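# Place the cover onto the gearbox with two arms

## Task

Set the cover in place on top of the gearbox, then open the gripper to release it and move the arm away from it.

## Robot and tools

Robot: two arms, left_arm and right_arm, each with six revolute joints and a parallel gripper. The arm names do not tell you which side of an image they appear on. Occasionally an outside force may briefly pull on a held part or shove a loose one. Nothing may end up off the table, and the arms must not collide or press hard against each other.

Frame: every printed gripper pose uses one scene frame. Its origin sits on the table surface midway between the arms, +z is up, +x reaches out across the table, and left_arm is on the +y side. Positions are in metres, orientations are quaternions in w, x, y, z order. The printed hand position may be somewhat wrong, more so when the arm is stretched far. In the gripper's own axes, the fingers point along +z and close along y; the reported position is the spot between the finger pads, roughly 1 cm short of the fingertips.

Tool execute_actions, argument actions: a list holding zero or one item.
- Empty list: no command, just returns the current state.
- Motion item: {"rows": [...], "steps": n}, n from 1 to 15 (default 15), each step lasting 1/30 s. rows holds 1 to 15 rows; row k is applied on step k and the final row is reused for any remaining steps.
- Wait item: {"steps": n} with no rows, n up to 300; nothing new is commanded and the result arrives once n steps have elapsed since the previous result, counting your reply time.
- Optional pictures: true or false toggles camera images in the result (they come by default).
A rejected call does nothing to the robot.

Each row is a single list of 14 numbers covering both arms, even if one arm stays put: left_arm waist, shoulder, elbow, wrist pitch, wrist yaw, wrist roll, gripper opening, then the same seven for right_arm. The joint values are absolute target angles in radians, in the same form as the Joint positions line, not offsets. Stated ranges per arm: waist -2.618 to 3.054, shoulder 0.000 to 3.142, elbow 0.000 to 3.142, wrist pitch -1.571 to 1.571, wrist yaw -1.571 to 1.571, wrist roll -2.094 to 2.094. A call is rejected when a target exceeds a range end by over 0.036 rad and is also farther out than the joint's last reported angle. True joint ends may differ from the stated ones by up to 0.036 rad either way; a target beyond the true end is clipped there, and the result may then print "joint sent to its limit" (possibly referring to an earlier action still running). Not seeing that line is no promise of more travel.

Opening is an absolute value from -1 (closed) to +1 (fully open, 0.094 m pad gap). grip_measured reports the measured opening on that same scale. Away from the extremes the fingers move until grip_measured equals your command. To hold something, command about 0.03 below the grip_measured reading at contact for a firm grip, or a smaller margin for a gentler one. Pad force tops out near 50 to 62 N (lower on some grippers, and lower still on parts under about 2 mm thick), with a short spike at first contact. Each gripper's reading can be off by about 1 mm, consistently within a scene.

Motion limits: each step, a joint's target is held within a set distance of its measured angle (waist 0.202, shoulder 0.258, elbow 0.238, wrist pitch 0.573, wrist yaw and roll 0.522 rad), and if the targets would shift the gripper more than 70 mm from where it is measured, all of that arm's targets are pulled back proportionally. So distant goals need several calls. The simulation keeps running while you think and write; the arms keep heading for the last row sent until everything has nearly stopped (slow or blocked counts as stopped) or a step is HELD, after which only a new action resumes travel or pushing. Fingers already moving finish their motion.

Result lines: the state line gives left_arm and right_arm poses. Joint positions and Joint velocities list, per arm, the six joints (rad, rad/s) then the pad gap (m, m/s). "joint command not followed" means a clearance check altered or blocked joint targets on some steps; the rest of the row still ran. HELD marks steps on which your row was wholly or partly not sent. MOTOR HOT appears from 75 °C; holding loads, even while idle, heats motors. At 90 °C the hot arm halts for 10 s (that level is then disabled for 5 minutes), and at 100 °C the arm goes limp and drops until it cools; both appear as OVER-TEMPERATURE FAULT. Avoid any such stop.

Tool zoom_image: camera is one of cam_high, cam_left_wrist, cam_right_wrist; region is [x0, y0, x1, y1] in pixels of that camera's newest full 504x504 image, origin at top left, no larger than 504 by 504. It returns a sharper crop.

Tool finished_scene: argument scene, the number of the current scene. Answering without any tool call also ends things.

Good practice: move smoothly and with modest effort, never drop or slam the cover, avoid heavy pushing, and release and withdraw before finishing.

Each tool is called as name(argument=value, ...) on one line, values as JSON.

## Session

execute_actions(actions=[])

Scene clock: 0.00 s of 4500.00 s.
left_arm: end_effector_position=(+0.2198, -0.0976, +0.3318) grip_measured=+1.000 end_effector_quat_wxyz=(+0.634, +0.759, +0.130, +0.069) | right_arm: end_effector_position=(+0.3560, -0.2761, +0.3015) grip_measured=+1.000 end_effector_quat_wxyz=(+0.259, +0.174, +0.940, +0.135)
Joint positions: left_arm=[-1.332  1.51   1.255  0.066  0.148  1.537  0.094] | right_arm=[-0.042  1.367  1.681 -1.355 -0.279  0.222  0.094]
Joint velocities: left_arm=[-0.002  0.002 -0.002  0.037 -0.037 -0.037  0.   ] | right_arm=[-0.002 -0.017 -0.002  0.051 -0.066  0.022  0.   ]
Motor temperatures (°C, as the motors report them): left_arm=[29 28 27 30 29 30] | right_arm=[30 29 30 27 27 30]

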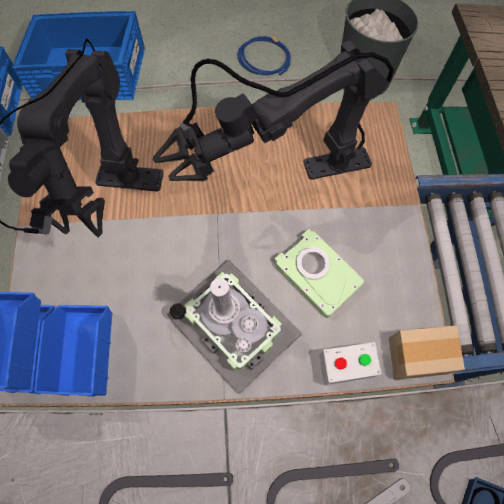

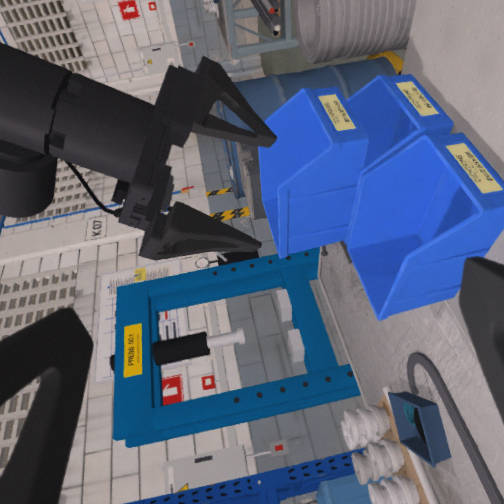

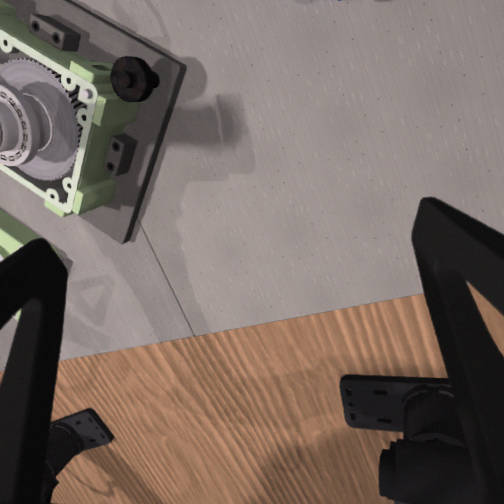

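zoom_image(camera="cam_high", region=[150, 210, 390, 400])

Region (150, 210, 390, 400) of cam_high's 504x504 image, scaled by 2.100, with more detail than that image has; it fills the top 399 rows of this view, and the rest is white.

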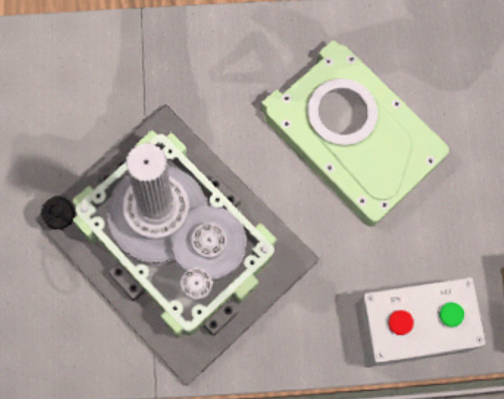

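execute_actions(actions=[{"rows":[[-0.62,1.45,1.5,-1.4,0,0,1,-0.7,1.0,1.2,-1.2,0,0,1]]}], pictures=false)

execute_actions(actions=[{"steps":60}])

Scene clock: 4.37 s of 4500.00 s.
left_arm: end_effector_position=(+0.3747, +0.1696, +0.2381) grip_measured=+1.000 end_effector_quat_wxyz=(+0.319, +0.507, +0.800, +0.004) | right_arm: end_effector_position=(+0.2034, -0.4375, +0.2389) grip_measured=+1.000 end_effector_quat_wxyz=(+0.250, +0.412, +0.869, -0.109)
Joint positions: left_arm=[-0.708  1.478  1.455 -0.899  0.021  0.604  0.094] | right_arm=[-0.693  1.003  1.21  -1.225 -0.01   0.016  0.094]
Joint velocities: left_arm=[ 1.062  0.002  0.007 -2.059 -0.227 -1.985  0.   ] | right_arm=[-0.002 -0.007 -0.012  0.007  0.022 -0.081  0.   ]
Motor temperatures (°C, as the motors report them): left_arm=[29 30 29 32 29 30] | right_arm=[30 29 31 28 27 30]
Steps of this call (steps 1 to 90: nothing new was sent; then 0.87 s passed at rest; steps 91 to 105: all 15 steps of this action). Readings (joint positions):
91: left_arm=[-1.320 1.510 1.277 0.012 0.145 1.489] | right_arm=[-0.062 1.341 1.646 -1.318 -0.263 0.195]
92: left_arm=[-1.295 1.511 1.313 -0.074 0.137 1.425] | right_arm=[-0.112 1.293 1.574 -1.273 -0.227 0.163]
94: left_arm=[-1.210 1.507 1.379 -0.214 0.110 1.295] | right_arm=[-0.241 1.174 1.431 -1.242 -0.156 0.116]
98: left_arm=[-1.020 1.483 1.445 -0.455 0.064 1.042] | right_arm=[-0.534 1.007 1.233 -1.243 -0.065 0.052]
105: the state above

Scene clock: 6.37 s of 4500.00 s.
left_arm: end_effector_position=(+0.2928, +0.2496, +0.1909) grip_measured=+1.000 end_effector_quat_wxyz=(+0.081, +0.216, +0.973, -0.016) | right_arm: end_effector_position=(+0.2038, -0.4392, +0.2399) grip_measured=+1.000 end_effector_quat_wxyz=(+0.252, +0.407, +0.870, -0.113)
Joint positions: left_arm=[-0.62   1.478  1.455 -1.383 -0.002  0.007  0.094] | right_arm=[-0.693  1.003  1.21  -1.218 -0.006  0.006  0.094]
Joint velocities: left_arm=[-0.007 -0.017 -0.002  0.037 -0.007 -0.022  0.   ] | right_arm=[ 0.007  0.007  0.007  0.007  0.051 -0.007  0.   ]
Motor temperatures (°C, as the motors report them): left_arm=[29 30 29 32 29 30] | right_arm=[30 29 31 28 27 30]
Steps of this call (steps 1 to 45: the robot went on to your last target; steps 46 to 60: nothing new was sent). Readings (joint positions):
1: left_arm=[-0.675 1.478 1.455 -0.972 0.015 0.524] | right_arm=[-0.693 1.003 1.210 -1.223 -0.009 0.014]
2: left_arm=[-0.649 1.478 1.455 -1.049 0.009 0.429] | right_arm=[-0.693 1.003 1.210 -1.222 -0.009 0.013]
4: left_arm=[-0.623 1.478 1.455 -1.182 -0.000 0.275] | right_arm=[-0.693 1.003 1.210 -1.220 -0.008 0.010]
8: left_arm=[-0.620 1.478 1.455 -1.314 -0.002 0.116] | right_arm=[-0.693 1.003 1.210 -1.219 -0.007 0.008]
60: the state above
All arms were judged still, so your last target was given up. Only a new action makes them travel on or press farther. Fingers that are still opening or closing keep moving.

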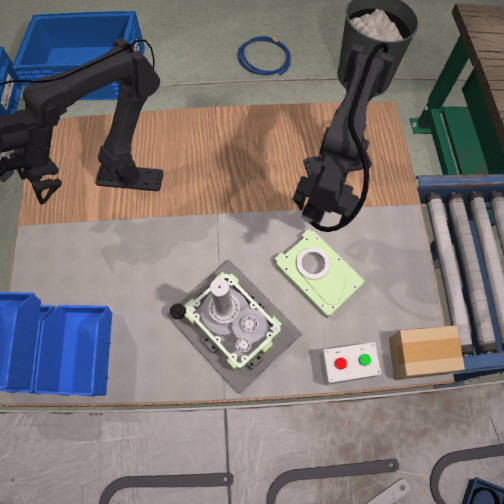

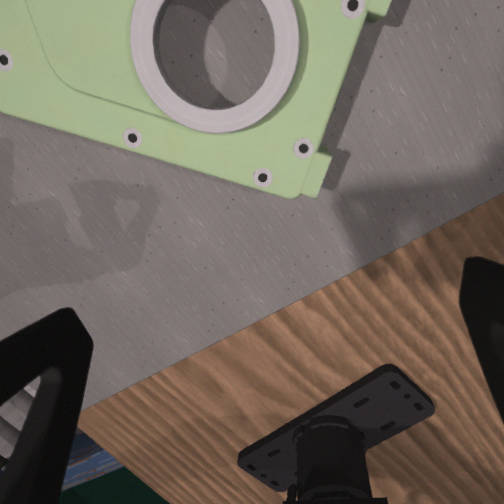

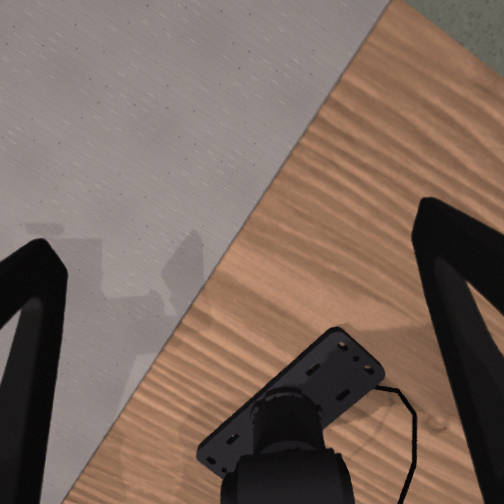

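execute_actions(actions=[{"rows":[[-0.6,1.75,1.6,-1.1,0,0,1,-0.7,1.0,1.2,-1.2,0,0,1]]}], pictures=false)

execute_actions(actions=[{"steps":20}])

Scene clock: 8.47 s of 4500.00 s.
left_arm: end_effector_position=(+0.3869, +0.2108, +0.1448) grip_measured=+1.000 end_effector_quat_wxyz=(+0.117, +0.210, +0.970, -0.024) | right_arm: end_effector_position=(+0.2038, -0.4392, +0.2399) grip_measured=+1.000 end_effector_quat_wxyz=(+0.252, +0.407, +0.870, -0.113)
Joint positions: left_arm=[-0.61   1.775  1.57  -1.127 -0.002  0.007  0.094] | right_arm=[-0.693  1.003  1.21  -1.218 -0.006  0.006  0.094]
Joint velocities: left_arm=[ 0.022 -0.076  0.007  0.007 -0.11  -0.037  0.   ] | right_arm=[ 0.002 -0.012 -0.012  0.022 -0.022 -0.037  0.   ]
Motor temperatures (°C, as the motors report them): left_arm=[29 30 30 32 29 30] | right_arm=[30 29 31 28 27 30]
Steps of this call (steps 1 to 48: nothing new was sent; steps 49 to 63: all 15 steps of this action). Readings (joint positions):
49: left_arm=[-0.620 1.495 1.469 -1.384 -0.002 0.007] | right_arm=[-0.693 1.003 1.210 -1.218 -0.006 0.006]
50: left_arm=[-0.620 1.529 1.499 -1.371 -0.002 0.007] | right_arm=[-0.693 1.003 1.210 -1.218 -0.006 0.006]
52: left_arm=[-0.618 1.623 1.549 -1.297 -0.002 0.007] | right_arm=[-0.693 1.003 1.210 -1.218 -0.006 0.006]
56: left_arm=[-0.611 1.771 1.570 -1.164 -0.002 0.007] | right_arm=[-0.693 1.003 1.210 -1.218 -0.006 0.006]
63: the state above

Scene clock: 9.13 s of 4500.00 s.
left_arm: end_effector_position=(+0.3880, +0.2102, +0.1465) grip_measured=+1.000 end_effector_quat_wxyz=(+0.121, +0.210, +0.970, -0.025) | right_arm: end_effector_position=(+0.2038, -0.4392, +0.2399) grip_measured=+1.000 end_effector_quat_wxyz=(+0.252, +0.407, +0.870, -0.113)
Joint positions: left_arm=[-0.61   1.771  1.57  -1.122 -0.002  0.007  0.094] | right_arm=[-0.693  1.003  1.21  -1.218 -0.006  0.006  0.094]
Joint velocities: left_arm=[ 0.002 -0.007  0.007  0.007  0.022 -0.022  0.   ] | right_arm=[ 0.012  0.002  0.002  0.051 -0.022 -0.022  0.   ]
Motor temperatures (°C, as the motors report them): left_arm=[29 31 30 32 29 30] | right_arm=[30 29 31 28 27 30]
Steps of this call (steps 1 to 15: the robot went on to your last target; steps 16 to 20: nothing new was sent). Readings (joint positions):
1: left_arm=[-0.610 1.772 1.570 -1.126 -0.002 0.007] | right_arm=[-0.693 1.003 1.210 -1.218 -0.006 0.006]
2: left_arm=[-0.610 1.771 1.570 -1.125 -0.002 0.007] | right_arm=[-0.693 1.003 1.210 -1.218 -0.006 0.006]
4: left_arm=[-0.610 1.771 1.570 -1.123 -0.002 0.007] | right_arm=[-0.693 1.003 1.210 -1.218 -0.006 0.006]
8: left_arm=[-0.610 1.771 1.570 -1.122 -0.002 0.007] | right_arm=[-0.693 1.003 1.210 -1.218 -0.006 0.006]
20: the state above
All arms were judged still, so your last target was given up. Only a new action makes them travel on or press farther. Fingers that are still opening or closing keep moving.

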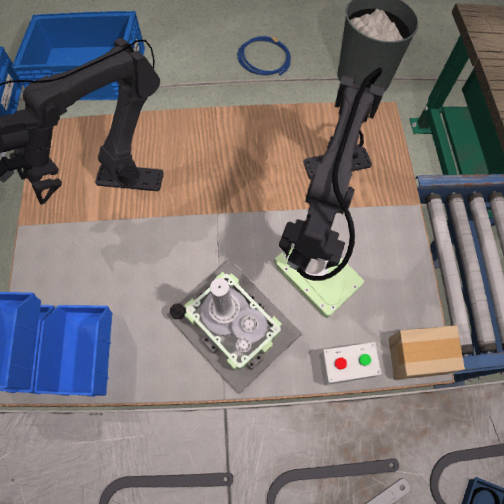

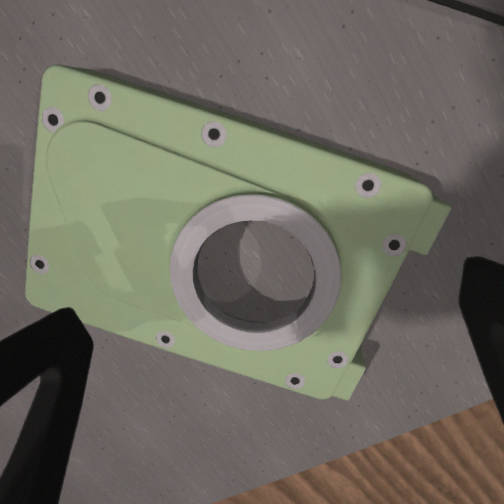

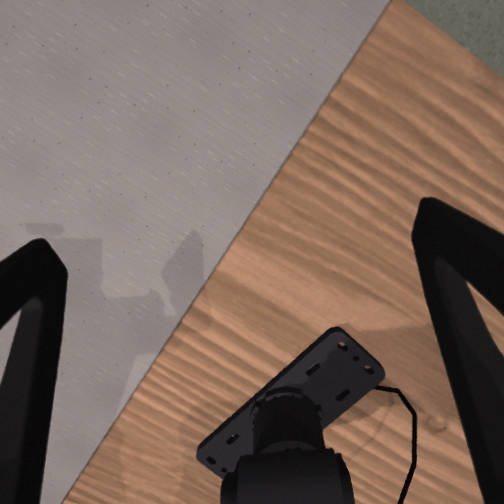

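execute_actions(actions=[{"rows":[[-0.6,2.19,2.08,-1.42,0,0,1,-0.7,1.0,1.2,-1.2,0,0,1]]}], pictures=false)

execute_actions(actions=[{"steps":20}])

zoom_image(camera="cam_high", region=[0, 80, 160, 220])

Scene clock: 14.50 s of 4500.00 s.
left_arm: end_effector_position=(+0.4307, +0.1912, +0.0957) grip_measured=+1.000 end_effector_quat_wxyz=(+0.001, +0.212, +0.977, +0.001) | right_arm: end_effector_position=(+0.2038, -0.4392, +0.2399) grip_measured=+1.000 end_effector_quat_wxyz=(+0.252, +0.407, +0.871, -0.113)
Joint positions: left_arm=[-0.61   2.222  2.044 -1.39  -0.002  0.007  0.094] | right_arm=[-0.693  1.003  1.21  -1.218 -0.006  0.005  0.094]
Joint velocities: left_arm=[ 0.007 -0.139  0.09  -0.081  0.007 -0.022  0.   ] | right_arm=[-0.007  0.002 -0.002 -0.051 -0.022 -0.081  0.   ]
Motor temperatures (°C, as the motors report them): left_arm=[29 33 31 32 29 30] | right_arm=[30 29 31 29 27 30]
Steps of this call (steps 1 to 90: nothing new was sent; then 1.87 s passed at rest; steps 91 to 105: all 15 steps of this action). Readings (joint positions):
91: left_arm=[-0.610 1.804 1.615 -1.180 -0.002 0.007] | right_arm=[-0.693 1.003 1.210 -1.218 -0.006 0.006]
92: left_arm=[-0.610 1.866 1.704 -1.257 -0.002 0.007] | right_arm=[-0.693 1.003 1.210 -1.218 -0.006 0.006]
94: left_arm=[-0.610 2.019 1.878 -1.316 -0.002 0.007] | right_arm=[-0.693 1.003 1.210 -1.218 -0.006 0.005]
98: left_arm=[-0.610 2.216 2.030 -1.327 -0.002 0.007] | right_arm=[-0.693 1.003 1.210 -1.218 -0.006 0.005]
105: the state above

Scene clock: 15.17 s of 4500.00 s.
left_arm: end_effector_position=(+0.4297, +0.1917, +0.1030) grip_measured=+1.000 end_effector_quat_wxyz=(+0.005, +0.212, +0.977, -0.000) | right_arm: end_effector_position=(+0.2038, -0.4392, +0.2399) grip_measured=+1.000 end_effector_quat_wxyz=(+0.252, +0.407, +0.871, -0.113)
Joint positions: left_arm=[-0.61   2.209  2.051 -1.402 -0.002  0.007  0.094] | right_arm=[-0.693  1.003  1.21  -1.218 -0.006  0.005  0.094]
Joint velocities: left_arm=[ 0.007 -0.017 -0.022  0.066 -0.022 -0.081  0.   ] | right_arm=[ 0.002 -0.007  0.012  0.022  0.022 -0.051  0.   ]
Motor temperatures (°C, as the motors report them): left_arm=[29 33 31 32 29 30] | right_arm=[30 29 31 29 27 30]
Steps of this call (steps 1 to 20: the robot went on to your last target). Readings (joint positions):
1: left_arm=[-0.610 2.217 2.046 -1.393 -0.002 0.007] | right_arm=[-0.693 1.003 1.210 -1.218 -0.006 0.005]
2: left_arm=[-0.610 2.214 2.048 -1.394 -0.002 0.007] | right_arm=[-0.693 1.003 1.210 -1.218 -0.006 0.005]
4: left_arm=[-0.610 2.209 2.050 -1.397 -0.002 0.007] | right_arm=[-0.693 1.003 1.210 -1.218 -0.006 0.005]
8: left_arm=[-0.610 2.209 2.051 -1.401 -0.002 0.007] | right_arm=[-0.693 1.003 1.210 -1.218 -0.006 0.005]
20: the state above

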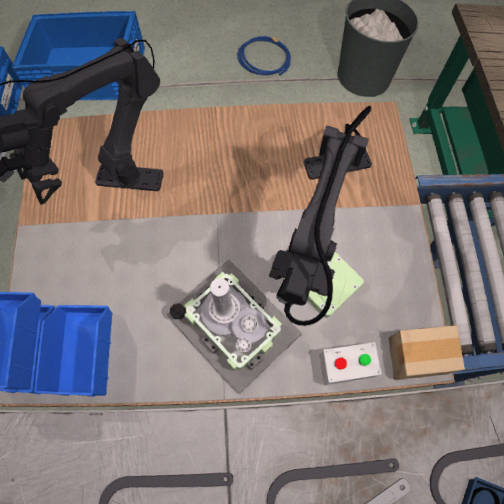

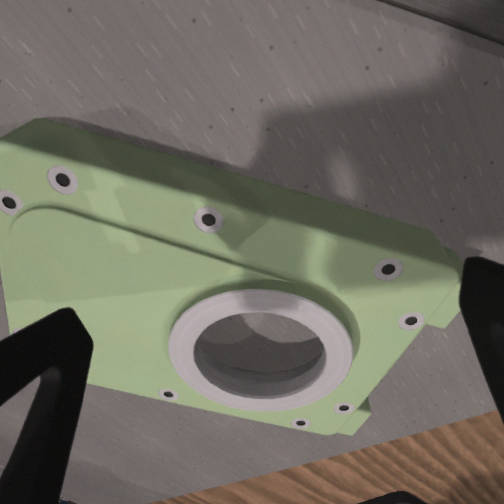

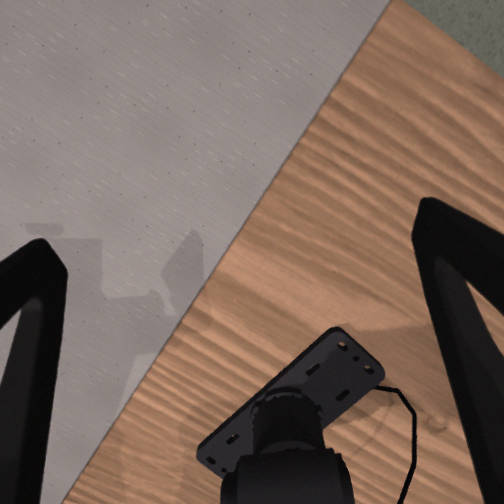

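Region (0, 80, 160, 220) of cam_high's 504x504 image, scaled by 3.150, with more detail than that image has; it fills the top 441 rows of this view, and the rest is white.

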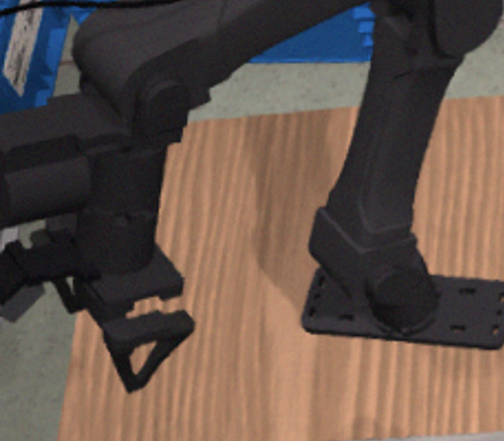

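execute_actions(actions=[{"rows":[[-0.55,1.9,1.8,-1.2,0.1,0.1,1,-0.7,1.0,1.2,-1.2,0,0,1],[-0.55,1.9,1.8,-1.2,0.1,0.1,1,-0.7,1.0,1.2,-1.2,0,0,1],[-0.55,1.9,1.8,-1.2,0.1,0.1,1,-0.7,1.0,1.2,-1.2,0,0,1],[-0.55,1.9,1.8,-1.2,0.1,0.1,1,-0.7,1.0,1.2,-1.2,0,0,1],[-0.55,1.9,1.8,-1.2,0.1,0.1,1,-0.7,1.0,1.2,-1.2,0,0,1],[-0.45,1.5,1.2,-0.5,0.3,0.2,1,-0.7,1.0,1.2,-1.2,0,0,1]]}], pictures=false)

execute_actions(actions=[{"steps":15}], pictures=false)

execute_actions(actions=[{"rows":[[-0.354,1.26,0.46,0.23,0.5,0.342,1,-0.7,1.0,1.2,-1.2,0,0,1]]}], pictures=false)

execute_actions(actions=[{"steps":30}])

Scene clock: 19.40 s of 4500.00 s.
left_arm: end_effector_position=(+0.4183, +0.2205, +0.2054) grip_measured=+1.000 end_effector_quat_wxyz=(+0.352, +0.244, +0.893, -0.135) | right_arm: end_effector_position=(+0.2038, -0.4392, +0.2399) grip_measured=+1.000 end_effector_quat_wxyz=(+0.252, +0.407, +0.871, -0.113)
Joint positions: left_arm=[-0.443  1.464  1.239 -0.609  0.262  0.179  0.094] | right_arm=[-0.693  1.003  1.21  -1.218 -0.006  0.005  0.094]
Joint velocities: left_arm=[-0.002  0.349 -0.442  0.491  0.154  0.125  0.   ] | right_arm=[-0.007 -0.012  0.012  0.037 -0.037  0.022  0.   ]
Motor temperatures (°C, as the motors report them): left_arm=[29 35 32 32 29 30] | right_arm=[30 29 31 29 27 30]
Steps of this call (steps 1 to 15: the robot went on to your last target; steps 16 to 90: nothing new was sent; then 0.73 s passed at rest; steps 91 to 105: all 15 steps of this action). Readings (joint positions):
91: left_arm=[-0.605 2.176 2.000 -1.354 0.012 0.019] | right_arm=[-0.693 1.003 1.210 -1.218 -0.006 0.005]
92: left_arm=[-0.597 2.120 1.912 -1.301 0.031 0.034] | right_arm=[-0.693 1.003 1.210 -1.218 -0.006 0.005]
94: left_arm=[-0.574 2.016 1.817 -1.293 0.053 0.056] | right_arm=[-0.693 1.003 1.210 -1.218 -0.006 0.005]
98: left_arm=[-0.495 1.752 1.596 -0.985 0.168 0.123] | right_arm=[-0.693 1.003 1.210 -1.218 -0.006 0.005]
105: the state above

Scene clock: 19.90 s of 4500.00 s.
left_arm: end_effector_position=(+0.4283, +0.2138, +0.1861) grip_measured=+1.000 end_effector_quat_wxyz=(+0.352, +0.254, +0.889, -0.143) | right_arm: end_effector_position=(+0.2038, -0.4392, +0.2399) grip_measured=+1.000 end_effector_quat_wxyz=(+0.252, +0.407, +0.871, -0.113)
Joint positions: left_arm=[-0.443  1.513  1.205 -0.526  0.285  0.193  0.094] | right_arm=[-0.693  1.003  1.21  -1.218 -0.006  0.005  0.094]
Joint velocities: left_arm=[ 0.032 -0.022 -0.007  0.051  0.037 -0.022  0.   ] | right_arm=[-0.002  0.007 -0.017 -0.007  0.066 -0.051  0.   ]
Motor temperatures (°C, as the motors report them): left_arm=[29 35 32 32 29 30] | right_arm=[30 29 31 29 27 30]
Steps of this call (steps 1 to 15: the robot went on to your last target). Readings (joint positions):
1: left_arm=[-0.443 1.477 1.227 -0.593 0.267 0.182] | right_arm=[-0.693 1.003 1.210 -1.218 -0.006 0.005]
2: left_arm=[-0.443 1.490 1.218 -0.581 0.271 0.184] | right_arm=[-0.693 1.003 1.210 -1.218 -0.006 0.005]
4: left_arm=[-0.443 1.509 1.208 -0.566 0.275 0.187] | right_arm=[-0.693 1.003 1.210 -1.218 -0.006 0.005]
8: left_arm=[-0.443 1.513 1.205 -0.545 0.281 0.191] | right_arm=[-0.693 1.003 1.210 -1.218 -0.006 0.005]
15: the state above

Scene clock: 20.40 s of 4500.00 s.
left_arm: end_effector_position=(+0.3471, +0.2320, +0.0848) grip_measured=+1.000 end_effector_quat_wxyz=(+0.432, +0.314, +0.826, -0.178) | right_arm: end_effector_position=(+0.2038, -0.4392, +0.2399) grip_measured=+1.000 end_effector_quat_wxyz=(+0.252, +0.407, +0.871, -0.113)
Joint positions: left_arm=[-0.357  1.278  0.442  0.151  0.475  0.331  0.094] | right_arm=[-0.693  1.003  1.21  -1.218 -0.006  0.005  0.094]
Joint velocities: left_arm=[-0.012  0.007  0.007  0.491  0.066  0.037  0.   ] | right_arm=[-0.022  0.012 -0.002  0.022  0.037  0.007  0.   ]
Motor temperatures (°C, as the motors report them): left_arm=[29 35 32 32 29 30] | right_arm=[30 29 31 29 27 30]
Steps of this call (steps 1 to 15: all 15 steps of this action). Readings (joint positions):
1: left_arm=[-0.434 1.488 1.162 -0.446 0.313 0.211] | right_arm=[-0.693 1.003 1.210 -1.218 -0.006 0.005]
2: left_arm=[-0.415 1.435 1.078 -0.327 0.349 0.236] | right_arm=[-0.693 1.003 1.210 -1.218 -0.006 0.005]
4: left_arm=[-0.373 1.315 0.914 -0.130 0.397 0.272] | right_arm=[-0.693 1.003 1.210 -1.218 -0.006 0.005]
8: left_arm=[-0.357 1.237 0.635 0.125 0.451 0.310] | right_arm=[-0.693 1.003 1.210 -1.218 -0.006 0.005]
15: the state above

Scene clock: 21.40 s of 4500.00 s.
left_arm: end_effector_position=(+0.3543, +0.2293, +0.0957) grip_measured=+1.000 end_effector_quat_wxyz=(+0.457, +0.321, +0.811, -0.176) | right_arm: end_effector_position=(+0.2038, -0.4392, +0.2399) grip_measured=+1.000 end_effector_quat_wxyz=(+0.252, +0.407, +0.871, -0.113)
Joint positions: left_arm=[-0.357  1.278  0.442  0.209  0.485  0.336  0.094] | right_arm=[-0.693  1.003  1.21  -1.218 -0.006  0.005  0.094]
Joint velocities: left_arm=[-0.002  0.012 -0.007  0.037 -0.066 -0.037  0.   ] | right_arm=[-0.012 -0.002 -0.007  0.007 -0.007 -0.007  0.   ]
Motor temperatures (°C, as the motors report them): left_arm=[29 35 32 32 29 30] | right_arm=[30 29 31 29 27 30]
Steps of this call (steps 1 to 30: the robot went on to your last target). Readings (joint positions):
1: left_arm=[-0.357 1.278 0.442 0.166 0.477 0.332] | right_arm=[-0.693 1.003 1.210 -1.218 -0.006 0.005]
2: left_arm=[-0.357 1.278 0.442 0.176 0.478 0.333] | right_arm=[-0.693 1.003 1.210 -1.218 -0.006 0.005]
4: left_arm=[-0.357 1.278 0.442 0.189 0.481 0.334] | right_arm=[-0.693 1.003 1.210 -1.218 -0.006 0.005]
8: left_arm=[-0.357 1.278 0.442 0.202 0.483 0.335] | right_arm=[-0.693 1.003 1.210 -1.218 -0.006 0.005]
30: the state above
All arms were judged still, so your last target was given up. Only a new action makes them travel on or press farther. Fingers that are still opening or closing keep moving.

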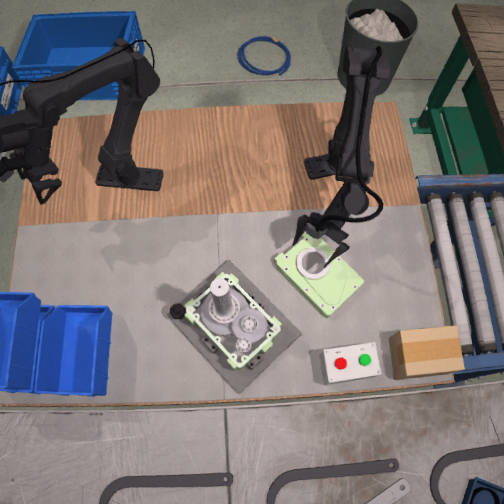

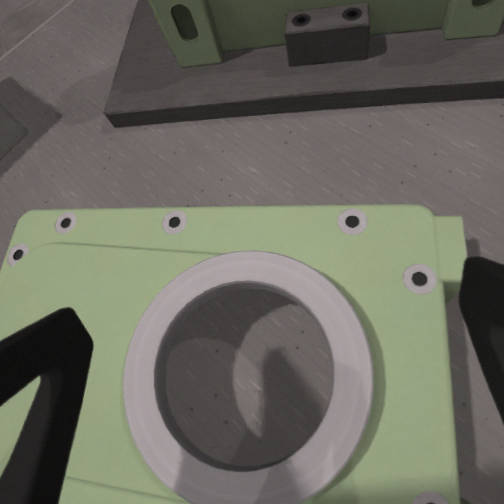

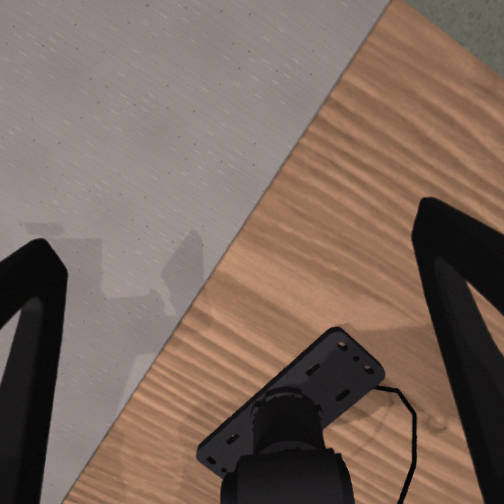

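execute_actions(actions=[{"rows":[[-0.354,1.30,0.44,0.29,0.51,0.342,1,-0.7,1.0,1.2,-1.2,0,0,1],[-0.354,1.34,0.42,0.35,0.51,0.342,1,-0.7,1.0,1.2,-1.2,0,0,1],[-0.354,1.38,0.40,0.41,0.51,0.342,1,-0.7,1.0,1.2,-1.2,0,0,1],[-0.354,1.41,0.38,0.45,0.51,0.342,1,-0.7,1.0,1.2,-1.2,0,0,1]]}], pictures=false)

execute_actions(actions=[{"steps":15}])

Scene clock: 22.70 s of 4500.00 s.
left_arm: end_effector_position=(+0.3598, +0.2268, +0.0706) grip_measured=+1.000 end_effector_quat_wxyz=(+0.464, +0.324, +0.805, -0.178) | right_arm: end_effector_position=(+0.2038, -0.4392, +0.2399) grip_measured=+1.000 end_effector_quat_wxyz=(+0.252, +0.407, +0.871, -0.113)
Joint positions: left_arm=[-0.357  1.413  0.388  0.414  0.494  0.337  0.094] | right_arm=[-0.693  1.003  1.21  -1.218 -0.006  0.005  0.094]
Joint velocities: left_arm=[ 0.002 -0.002  0.012  0.125  0.037  0.022  0.   ] | right_arm=[-0.002  0.007 -0.012 -0.037 -0.095  0.095  0.   ]
Motor temperatures (°C, as the motors report them): left_arm=[29 34 32 33 29 30] | right_arm=[30 29 32 29 27 30]
Steps of this call (steps 1 to 24: nothing new was sent; steps 25 to 39: all 15 steps of this action). Readings (joint positions):
25: left_arm=[-0.357 1.280 0.442 0.215 0.486 0.336] | right_arm=[-0.693 1.003 1.210 -1.218 -0.006 0.005]
26: left_arm=[-0.357 1.290 0.442 0.233 0.489 0.337] | right_arm=[-0.693 1.003 1.210 -1.218 -0.006 0.005]
28: left_arm=[-0.357 1.336 0.434 0.310 0.493 0.337] | right_arm=[-0.693 1.003 1.210 -1.218 -0.006 0.005]
32: left_arm=[-0.357 1.409 0.396 0.375 0.493 0.337] | right_arm=[-0.693 1.003 1.210 -1.218 -0.006 0.005]
39: the state above

Scene clock: 23.20 s of 4500.00 s.
left_arm: end_effector_position=(+0.3616, +0.2264, +0.0734) grip_measured=+1.000 end_effector_quat_wxyz=(+0.470, +0.325, +0.801, -0.177) | right_arm: end_effector_position=(+0.2038, -0.4392, +0.2399) grip_measured=+1.000 end_effector_quat_wxyz=(+0.252, +0.407, +0.871, -0.113)
Joint positions: left_arm=[-0.357  1.413  0.388  0.428  0.495  0.337  0.094] | right_arm=[-0.693  1.003  1.21  -1.218 -0.006  0.005  0.094]
Joint velocities: left_arm=[ 0.032 -0.007 -0.017  0.022  0.007 -0.037  0.   ] | right_arm=[ 0.012 -0.002 -0.002  0.007 -0.051 -0.066  0.   ]
Motor temperatures (°C, as the motors report them): left_arm=[29 34 32 33 29 30] | right_arm=[30 29 32 29 27 30]
Steps of this call (steps 1 to 15: the robot went on to your last target). Readings (joint positions):
1: left_arm=[-0.357 1.413 0.388 0.417 0.494 0.337] | right_arm=[-0.693 1.003 1.210 -1.218 -0.006 0.005]
2: left_arm=[-0.357 1.413 0.388 0.420 0.494 0.337] | right_arm=[-0.693 1.003 1.210 -1.218 -0.006 0.005]
4: left_arm=[-0.357 1.413 0.388 0.423 0.494 0.337] | right_arm=[-0.693 1.003 1.210 -1.218 -0.006 0.005]
8: left_arm=[-0.357 1.413 0.388 0.427 0.495 0.337] | right_arm=[-0.693 1.003 1.210 -1.218 -0.006 0.005]
15: the state above

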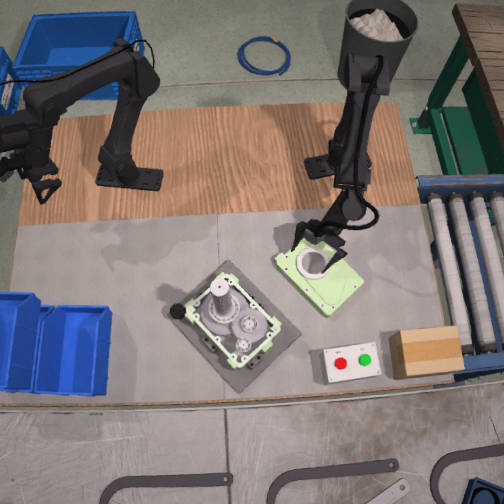

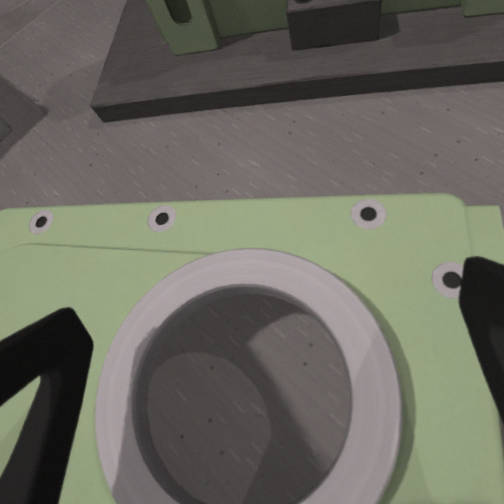

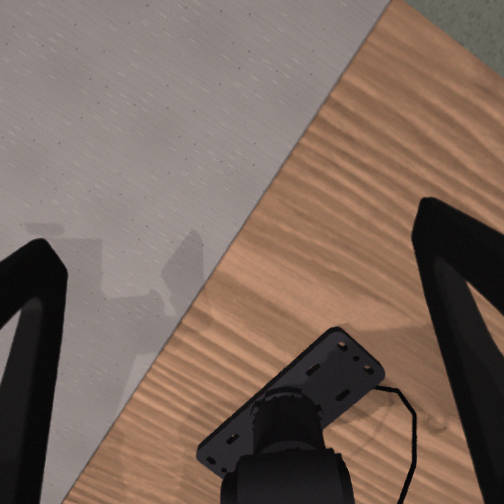

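execute_actions(actions=[{"rows":[[-0.266,1.39,0.345,0.40,0.585,0.41,1,-0.7,1.0,1.2,-1.2,0,0,1]]}], pictures=false)

execute_actions(actions=[{"steps":15}])

Scene clock: 26.80 s of 4500.00 s.
left_arm: end_effector_position=(+0.3559, +0.2444, +0.0656) grip_measured=+1.000 end_effector_quat_wxyz=(+0.467, +0.328, +0.802, -0.178) | right_arm: end_effector_position=(+0.2038, -0.4392, +0.2399) grip_measured=+1.000 end_effector_quat_wxyz=(+0.252, +0.407, +0.871, -0.113)
Joint positions: left_arm=[-0.274  1.41   0.36   0.415  0.566  0.402  0.094] | right_arm=[-0.693  1.003  1.21  -1.218 -0.006  0.005  0.094]
Joint velocities: left_arm=[-0.002 -0.002 -0.012  0.022 -0.051  0.007  0.   ] | right_arm=[-0.002  0.022  0.007  0.022 -0.007 -0.066  0.   ]
Motor temperatures (°C, as the motors report them): left_arm=[29 34 32 34 29 30] | right_arm=[30 29 32 29 27 30]
Steps of this call (steps 1 to 15: the robot went on to your last target; steps 16 to 90: nothing new was sent; then 0.10 s passed at rest; steps 91 to 105: all 15 steps of this action). Readings (joint positions):
91: left_arm=[-0.346 1.413 0.385 0.428 0.511 0.347] | right_arm=[-0.693 1.003 1.210 -1.218 -0.006 0.005]
92: left_arm=[-0.322 1.411 0.379 0.428 0.526 0.359] | right_arm=[-0.693 1.003 1.210 -1.218 -0.006 0.005]
94: left_arm=[-0.283 1.410 0.368 0.424 0.537 0.375] | right_arm=[-0.693 1.003 1.210 -1.218 -0.006 0.005]
98: left_arm=[-0.274 1.410 0.360 0.415 0.554 0.392] | right_arm=[-0.693 1.003 1.210 -1.218 -0.006 0.005]
105: the state above

Scene clock: 27.30 s of 4500.00 s.
left_arm: end_effector_position=(+0.3557, +0.2440, +0.0657) grip_measured=+1.000 end_effector_quat_wxyz=(+0.467, +0.330, +0.801, -0.178) | right_arm: end_effector_position=(+0.2038, -0.4392, +0.2399) grip_measured=+1.000 end_effector_quat_wxyz=(+0.252, +0.407, +0.871, -0.113)
Joint positions: left_arm=[-0.274  1.41   0.36   0.415  0.569  0.404  0.094] | right_arm=[-0.693  1.003  1.21  -1.218 -0.006  0.005  0.094]
Joint velocities: left_arm=[-0.002  0.002 -0.012 -0.007 -0.11  -0.037  0.   ] | right_arm=[-0.007 -0.002 -0.002 -0.037  0.022  0.007  0.   ]
Motor temperatures (°C, as the motors report them): left_arm=[29 34 31 34 29 30] | right_arm=[30 29 32 29 27 30]
Steps of this call (steps 1 to 15: the robot went on to your last target). Readings (joint positions):
1: left_arm=[-0.274 1.410 0.360 0.415 0.566 0.403] | right_arm=[-0.693 1.003 1.210 -1.218 -0.006 0.005]
2: left_arm=[-0.274 1.410 0.360 0.415 0.567 0.403] | right_arm=[-0.693 1.003 1.210 -1.218 -0.006 0.005]
4: left_arm=[-0.274 1.410 0.360 0.415 0.567 0.403] | right_arm=[-0.693 1.003 1.210 -1.218 -0.006 0.005]
8: left_arm=[-0.274 1.410 0.360 0.415 0.568 0.404] | right_arm=[-0.693 1.003 1.210 -1.218 -0.006 0.005]
15: the state above
All arms were judged still, so your last target was given up. Only a new action makes them travel on or press farther. Fingers that are still opening or closing keep moving.

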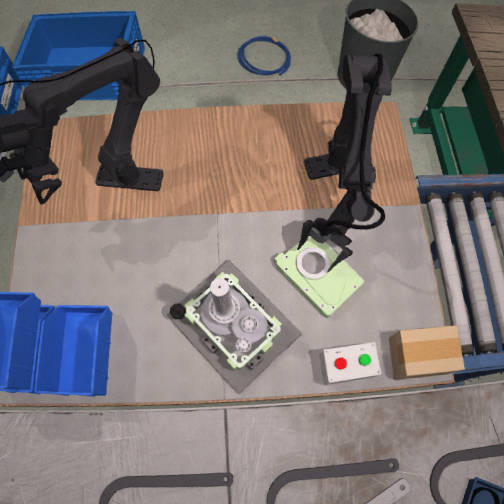

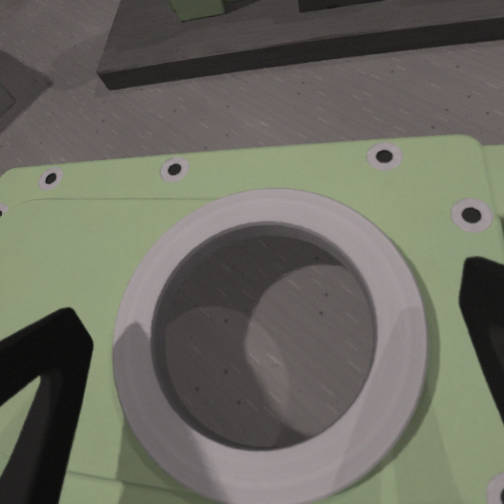

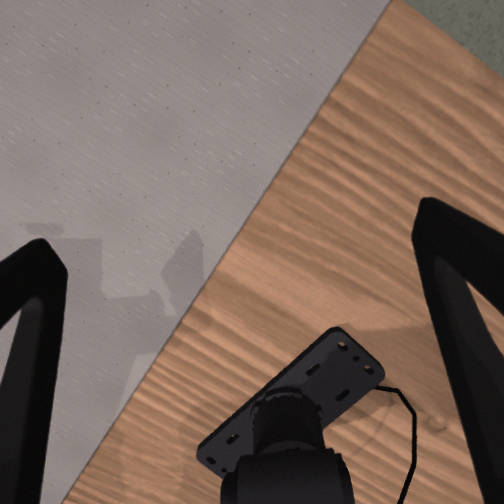

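execute_actions(actions=[{"rows":[[-0.258,1.43,0.335,0.46,0.585,0.41,1,-0.7,1.0,1.2,-1.2,0,0,1],[-0.258,1.43,0.335,0.46,0.585,0.41,1,-0.7,1.0,1.2,-1.2,0,0,1],[-0.258,1.456,0.325,0.50,0.585,0.41,1,-0.7,1.0,1.2,-1.2,0,0,1]]}], pictures=false)

execute_actions(actions=[{"steps":12}])

Scene clock: 28.87 s of 4500.00 s.
left_arm: end_effector_position=(+0.3554, +0.2455, +0.0572) grip_measured=+1.000 end_effector_quat_wxyz=(+0.468, +0.328, +0.801, -0.177) | right_arm: end_effector_position=(+0.2038, -0.4392, +0.2399) grip_measured=+1.000 end_effector_quat_wxyz=(+0.252, +0.407, +0.871, -0.113)
Joint positions: left_arm=[-0.269  1.45   0.34   0.475  0.57   0.404  0.094] | right_arm=[-0.693  1.003  1.21  -1.218 -0.006  0.005  0.094]
Joint velocities: left_arm=[-0.007 -0.002  0.002  0.037  0.022 -0.007  0.   ] | right_arm=[-0.007 -0.007  0.012 -0.051 -0.007  0.037  0.   ]
Motor temperatures (°C, as the motors report them): left_arm=[29 33 31 34 29 30] | right_arm=[30 29 32 30 27 30]
Steps of this call (steps 1 to 32: nothing new was sent; steps 33 to 47: all 15 steps of this action). Readings (joint positions):
33: left_arm=[-0.273 1.412 0.360 0.418 0.569 0.404] | right_arm=[-0.693 1.003 1.210 -1.218 -0.006 0.005]
34: left_arm=[-0.272 1.415 0.360 0.423 0.569 0.404] | right_arm=[-0.693 1.003 1.210 -1.218 -0.006 0.005]
36: left_arm=[-0.269 1.430 0.355 0.448 0.570 0.404] | right_arm=[-0.693 1.003 1.210 -1.218 -0.006 0.005]
40: left_arm=[-0.269 1.450 0.342 0.463 0.570 0.404] | right_arm=[-0.693 1.003 1.210 -1.218 -0.006 0.005]
47: the state above

Scene clock: 29.27 s of 4500.00 s.
left_arm: end_effector_position=(+0.3559, +0.2454, +0.0579) grip_measured=+1.000 end_effector_quat_wxyz=(+0.470, +0.328, +0.800, -0.177) | right_arm: end_effector_position=(+0.2038, -0.4392, +0.2399) grip_measured=+1.000 end_effector_quat_wxyz=(+0.252, +0.407, +0.871, -0.113)
Joint positions: left_arm=[-0.269  1.45   0.34   0.479  0.57   0.404  0.094] | right_arm=[-0.693  1.003  1.21  -1.218 -0.006  0.005  0.094]
Joint velocities: left_arm=[-0.002  0.012 -0.002 -0.022 -0.081 -0.007  0.   ] | right_arm=[ 0.007 -0.022 -0.027 -0.081 -0.051 -0.051  0.   ]
Motor temperatures (°C, as the motors report them): left_arm=[29 33 31 34 29 30] | right_arm=[30 29 32 30 27 30]
Steps of this call (steps 1 to 12: the robot went on to your last target). Readings (joint positions):
1: left_arm=[-0.269 1.450 0.340 0.476 0.570 0.404] | right_arm=[-0.693 1.003 1.210 -1.218 -0.006 0.005]
2: left_arm=[-0.269 1.450 0.340 0.477 0.570 0.404] | right_arm=[-0.693 1.003 1.210 -1.218 -0.006 0.005]
4: left_arm=[-0.269 1.450 0.340 0.478 0.570 0.404] | right_arm=[-0.693 1.003 1.210 -1.218 -0.006 0.005]
8: left_arm=[-0.269 1.450 0.340 0.479 0.570 0.404] | right_arm=[-0.693 1.003 1.210 -1.218 -0.006 0.005]
12: the state above

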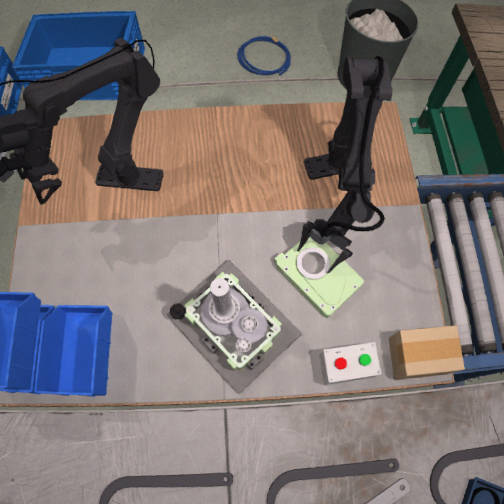

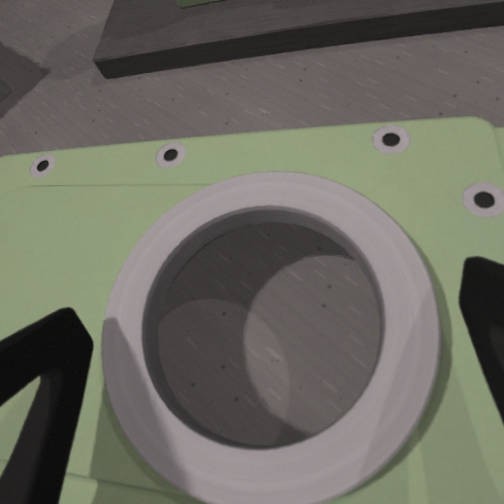

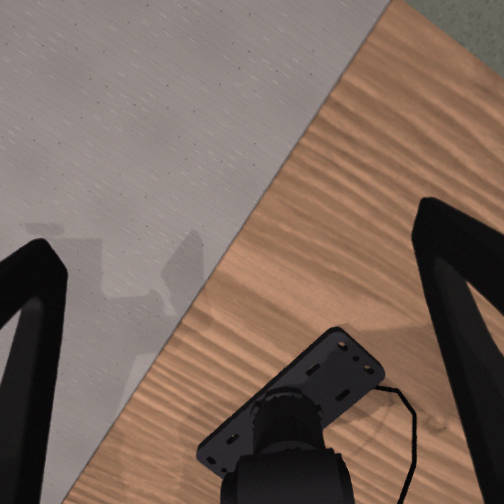

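execute_actions(actions=[{"rows":[[-0.252,1.475,0.315,0.53,0.585,0.41,1,-0.7,1.0,1.2,-1.2,0,0,1],[-0.252,1.475,0.315,0.53,0.585,0.41,1,-0.7,1.0,1.2,-1.2,0,0,1],[-0.252,1.50,0.306,0.563,0.585,0.41,1,-0.7,1.0,1.2,-1.2,0,0,1]]}], pictures=false)

execute_actions(actions=[{"steps":12}])

Scene clock: 30.50 s of 4500.00 s.
left_arm: end_effector_position=(+0.3568, +0.2473, +0.0511) grip_measured=+1.000 end_effector_quat_wxyz=(+0.472, +0.327, +0.800, -0.175) | right_arm: end_effector_position=(+0.2038, -0.4392, +0.2399) grip_measured=+1.000 end_effector_quat_wxyz=(+0.252, +0.407, +0.871, -0.113)
Joint positions: left_arm=[-0.263  1.491  0.325  0.54   0.571  0.407  0.094] | right_arm=[-0.693  1.003  1.21  -1.218 -0.006  0.005  0.094]
Joint velocities: left_arm=[ 0.012  0.007  0.007  0.022 -0.007  0.007  0.   ] | right_arm=[ 0.002 -0.012  0.007 -0.007  0.037 -0.051  0.   ]
Motor temperatures (°C, as the motors report them): left_arm=[29 33 31 34 29 30] | right_arm=[30 29 32 30 27 30]
Steps of this call (steps 1 to 15: the robot went on to your last target; steps 16 to 22: nothing new was sent; steps 23 to 37: all 15 steps of this action). Readings (joint positions):
23: left_arm=[-0.268 1.452 0.340 0.483 0.570 0.404] | right_arm=[-0.693 1.003 1.210 -1.218 -0.006 0.005]
24: left_arm=[-0.267 1.457 0.340 0.490 0.570 0.404] | right_arm=[-0.693 1.003 1.210 -1.218 -0.006 0.005]
26: left_arm=[-0.264 1.474 0.335 0.514 0.570 0.404] | right_arm=[-0.693 1.003 1.210 -1.218 -0.006 0.005]
30: left_arm=[-0.263 1.490 0.326 0.535 0.571 0.407] | right_arm=[-0.693 1.003 1.210 -1.218 -0.006 0.005]
37: the state above

Scene clock: 30.90 s of 4500.00 s.
left_arm: end_effector_position=(+0.3570, +0.2473, +0.0514) grip_measured=+1.000 end_effector_quat_wxyz=(+0.473, +0.327, +0.799, -0.175) | right_arm: end_effector_position=(+0.2038, -0.4392, +0.2399) grip_measured=+1.000 end_effector_quat_wxyz=(+0.252, +0.407, +0.871, -0.113)
Joint positions: left_arm=[-0.263  1.491  0.325  0.542  0.571  0.407  0.094] | right_arm=[-0.693  1.003  1.21  -1.218 -0.006  0.005  0.094]
Joint velocities: left_arm=[ 0.022 -0.017  0.002  0.066 -0.051 -0.037  0.   ] | right_arm=[-0.002 -0.002 -0.007  0.066 -0.022 -0.051  0.   ]
Motor temperatures (°C, as the motors report them): left_arm=[29 33 31 34 29 30] | right_arm=[30 29 32 30 27 30]
Steps of this call (steps 1 to 12: the robot went on to your last target). Readings (joint positions):
1: left_arm=[-0.263 1.491 0.325 0.541 0.571 0.407] | right_arm=[-0.693 1.003 1.210 -1.218 -0.006 0.005]
2: left_arm=[-0.263 1.491 0.325 0.541 0.571 0.407] | right_arm=[-0.693 1.003 1.210 -1.218 -0.006 0.005]
4: left_arm=[-0.263 1.491 0.325 0.542 0.571 0.407] | right_arm=[-0.693 1.003 1.210 -1.218 -0.006 0.005]
8: left_arm=[-0.263 1.491 0.325 0.542 0.571 0.407] | right_arm=[-0.693 1.003 1.210 -1.218 -0.006 0.005]
12: the state above

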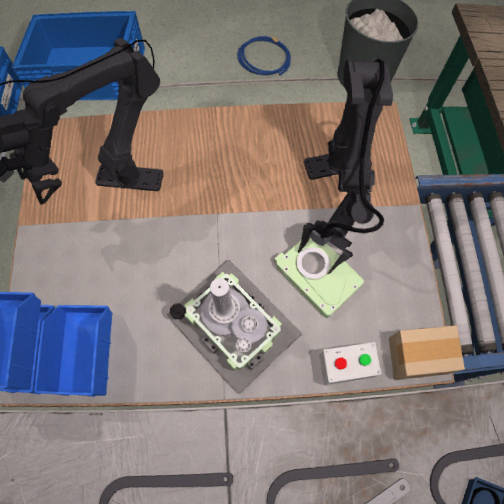

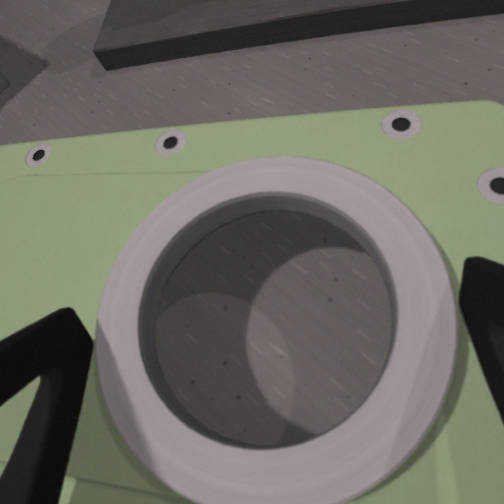

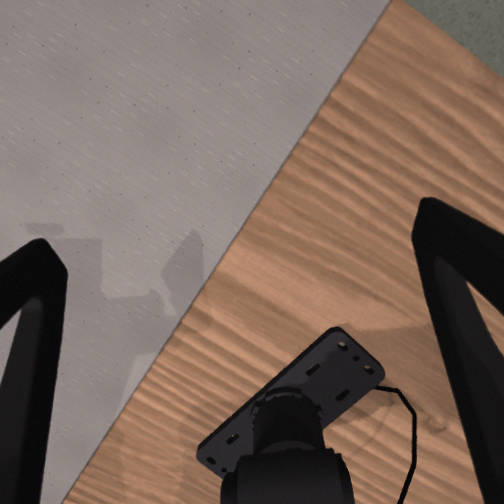

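execute_actions(actions=[{"rows":[[-0.252,1.51,0.30,0.575,0.585,0.41,0.95,-0.7,1.0,1.2,-1.2,0,0,1],[-0.252,1.51,0.30,0.575,0.585,0.41,0.95,-0.7,1.0,1.2,-1.2,0,0,1],[-0.252,1.51,0.30,0.575,0.585,0.41,0.9,-0.7,1.0,1.2,-1.2,0,0,1],[-0.252,1.51,0.30,0.575,0.585,0.41,0.9,-0.7,1.0,1.2,-1.2,0,0,1],[-0.252,1.51,0.30,0.575,0.585,0.41,0.85,-0.7,1.0,1.2,-1.2,0,0,1],[-0.252,1.51,0.30,0.575,0.585,0.41,0.85,-0.7,1.0,1.2,-1.2,0,0,1],[-0.252,1.51,0.30,0.575,0.585,0.41,0.8,-0.7,1.0,1.2,-1.2,0,0,1],[-0.252,1.51,0.30,0.575,0.585,0.41,0.8,-0.7,1.0,1.2,-1.2,0,0,1],[-0.252,1.51,0.30,0.575,0.585,0.41,0.74,-0.7,1.0,1.2,-1.2,0,0,1]]}], pictures=false)

execute_actions(actions=[{"steps":12}])

Scene clock: 32.50 s of 4500.00 s.
left_arm: end_effector_position=(+0.3574, +0.2467, +0.0506) grip_measured=+0.831 end_effector_quat_wxyz=(+0.474, +0.329, +0.798, -0.175) | right_arm: end_effector_position=(+0.2038, -0.4392, +0.2399) grip_measured=+1.000 end_effector_quat_wxyz=(+0.252, +0.407, +0.871, -0.113)
Joint positions: left_arm=[-0.263  1.5    0.325  0.553  0.575  0.409  0.086] | right_arm=[-0.693  1.003  1.21  -1.218 -0.006  0.005  0.094]
Joint velocities: left_arm=[-0.002  0.002  0.002 -0.037  0.007 -0.022  0.001] | right_arm=[-0.012 -0.007  0.002  0.037  0.007 -0.022  0.   ]
Motor temperatures (°C, as the motors report them): left_arm=[29 33 31 34 29 30] | right_arm=[30 29 32 30 27 30]
Steps of this call (steps 1 to 15: the robot went on to your last target; steps 16 to 33: nothing new was sent; steps 34 to 48: all 15 steps of this action). Readings (joint positions):
34: left_arm=[-0.263 1.492 0.325 0.544 0.571 0.407] | right_arm=[-0.693 1.003 1.210 -1.218 -0.006 0.005]
35: left_arm=[-0.263 1.495 0.325 0.547 0.571 0.407] | right_arm=[-0.693 1.003 1.210 -1.218 -0.006 0.005]
37: left_arm=[-0.263 1.499 0.325 0.551 0.572 0.407] | right_arm=[-0.693 1.003 1.210 -1.218 -0.006 0.005]
41: left_arm=[-0.263 1.500 0.325 0.553 0.575 0.409] | right_arm=[-0.693 1.003 1.210 -1.218 -0.006 0.005]
48: the state above

Scene clock: 32.90 s of 4500.00 s.
left_arm: end_effector_position=(+0.3574, +0.2467, +0.0506) grip_measured=+0.831 end_effector_quat_wxyz=(+0.474, +0.329, +0.798, -0.175) | right_arm: end_effector_position=(+0.2038, -0.4392, +0.2399) grip_measured=+1.000 end_effector_quat_wxyz=(+0.252, +0.407, +0.871, -0.113)
Joint positions: left_arm=[-0.263  1.5    0.325  0.553  0.575  0.409  0.086] | right_arm=[-0.693  1.003  1.21  -1.218 -0.006  0.005  0.094]
Joint velocities: left_arm=[ 0.012 -0.017 -0.002 -0.037  0.081  0.022  0.001] | right_arm=[-0.007  0.002 -0.017 -0.037 -0.037 -0.007  0.   ]
Motor temperatures (°C, as the motors report them): left_arm=[29 33 31 34 29 30] | right_arm=[30 29 32 30 27 30]
Steps of this call (steps 1 to 12: the robot went on to your last target). Readings (joint positions):
1: left_arm=[-0.263 1.500 0.325 0.553 0.575 0.409] | right_arm=[-0.693 1.003 1.210 -1.218 -0.006 0.005]
2: left_arm=[-0.263 1.500 0.325 0.553 0.575 0.409] | right_arm=[-0.693 1.003 1.210 -1.218 -0.006 0.005]
4: left_arm=[-0.263 1.500 0.325 0.553 0.575 0.409] | right_arm=[-0.693 1.003 1.210 -1.218 -0.006 0.005]
8: left_arm=[-0.263 1.500 0.325 0.553 0.575 0.409] | right_arm=[-0.693 1.003 1.210 -1.218 -0.006 0.005]
12: the state above

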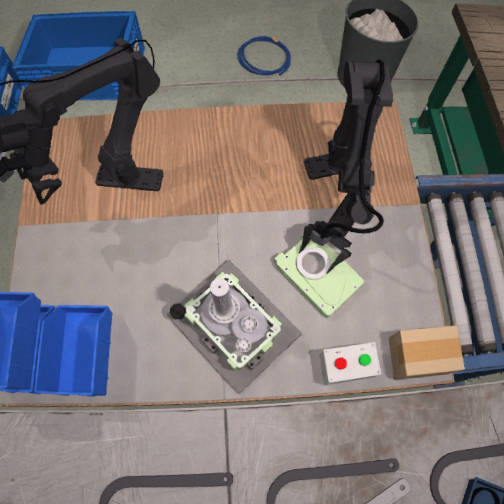

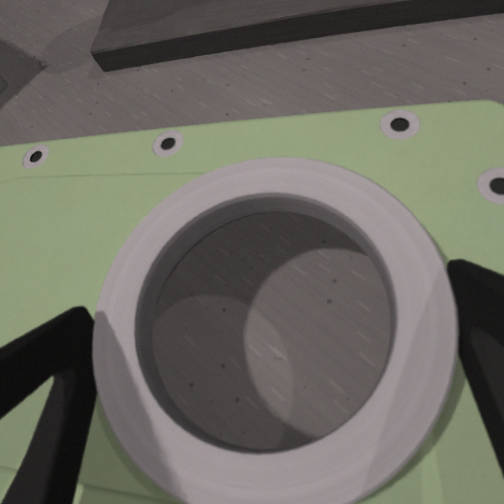

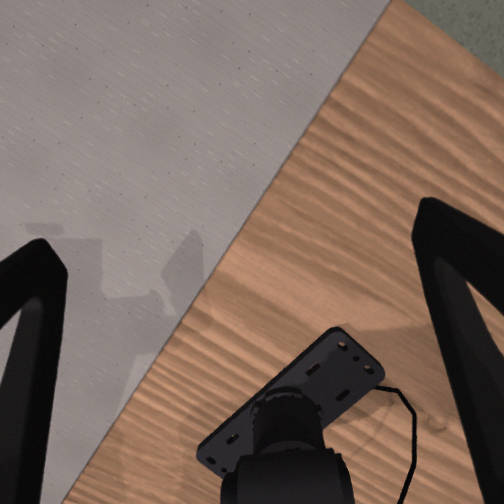

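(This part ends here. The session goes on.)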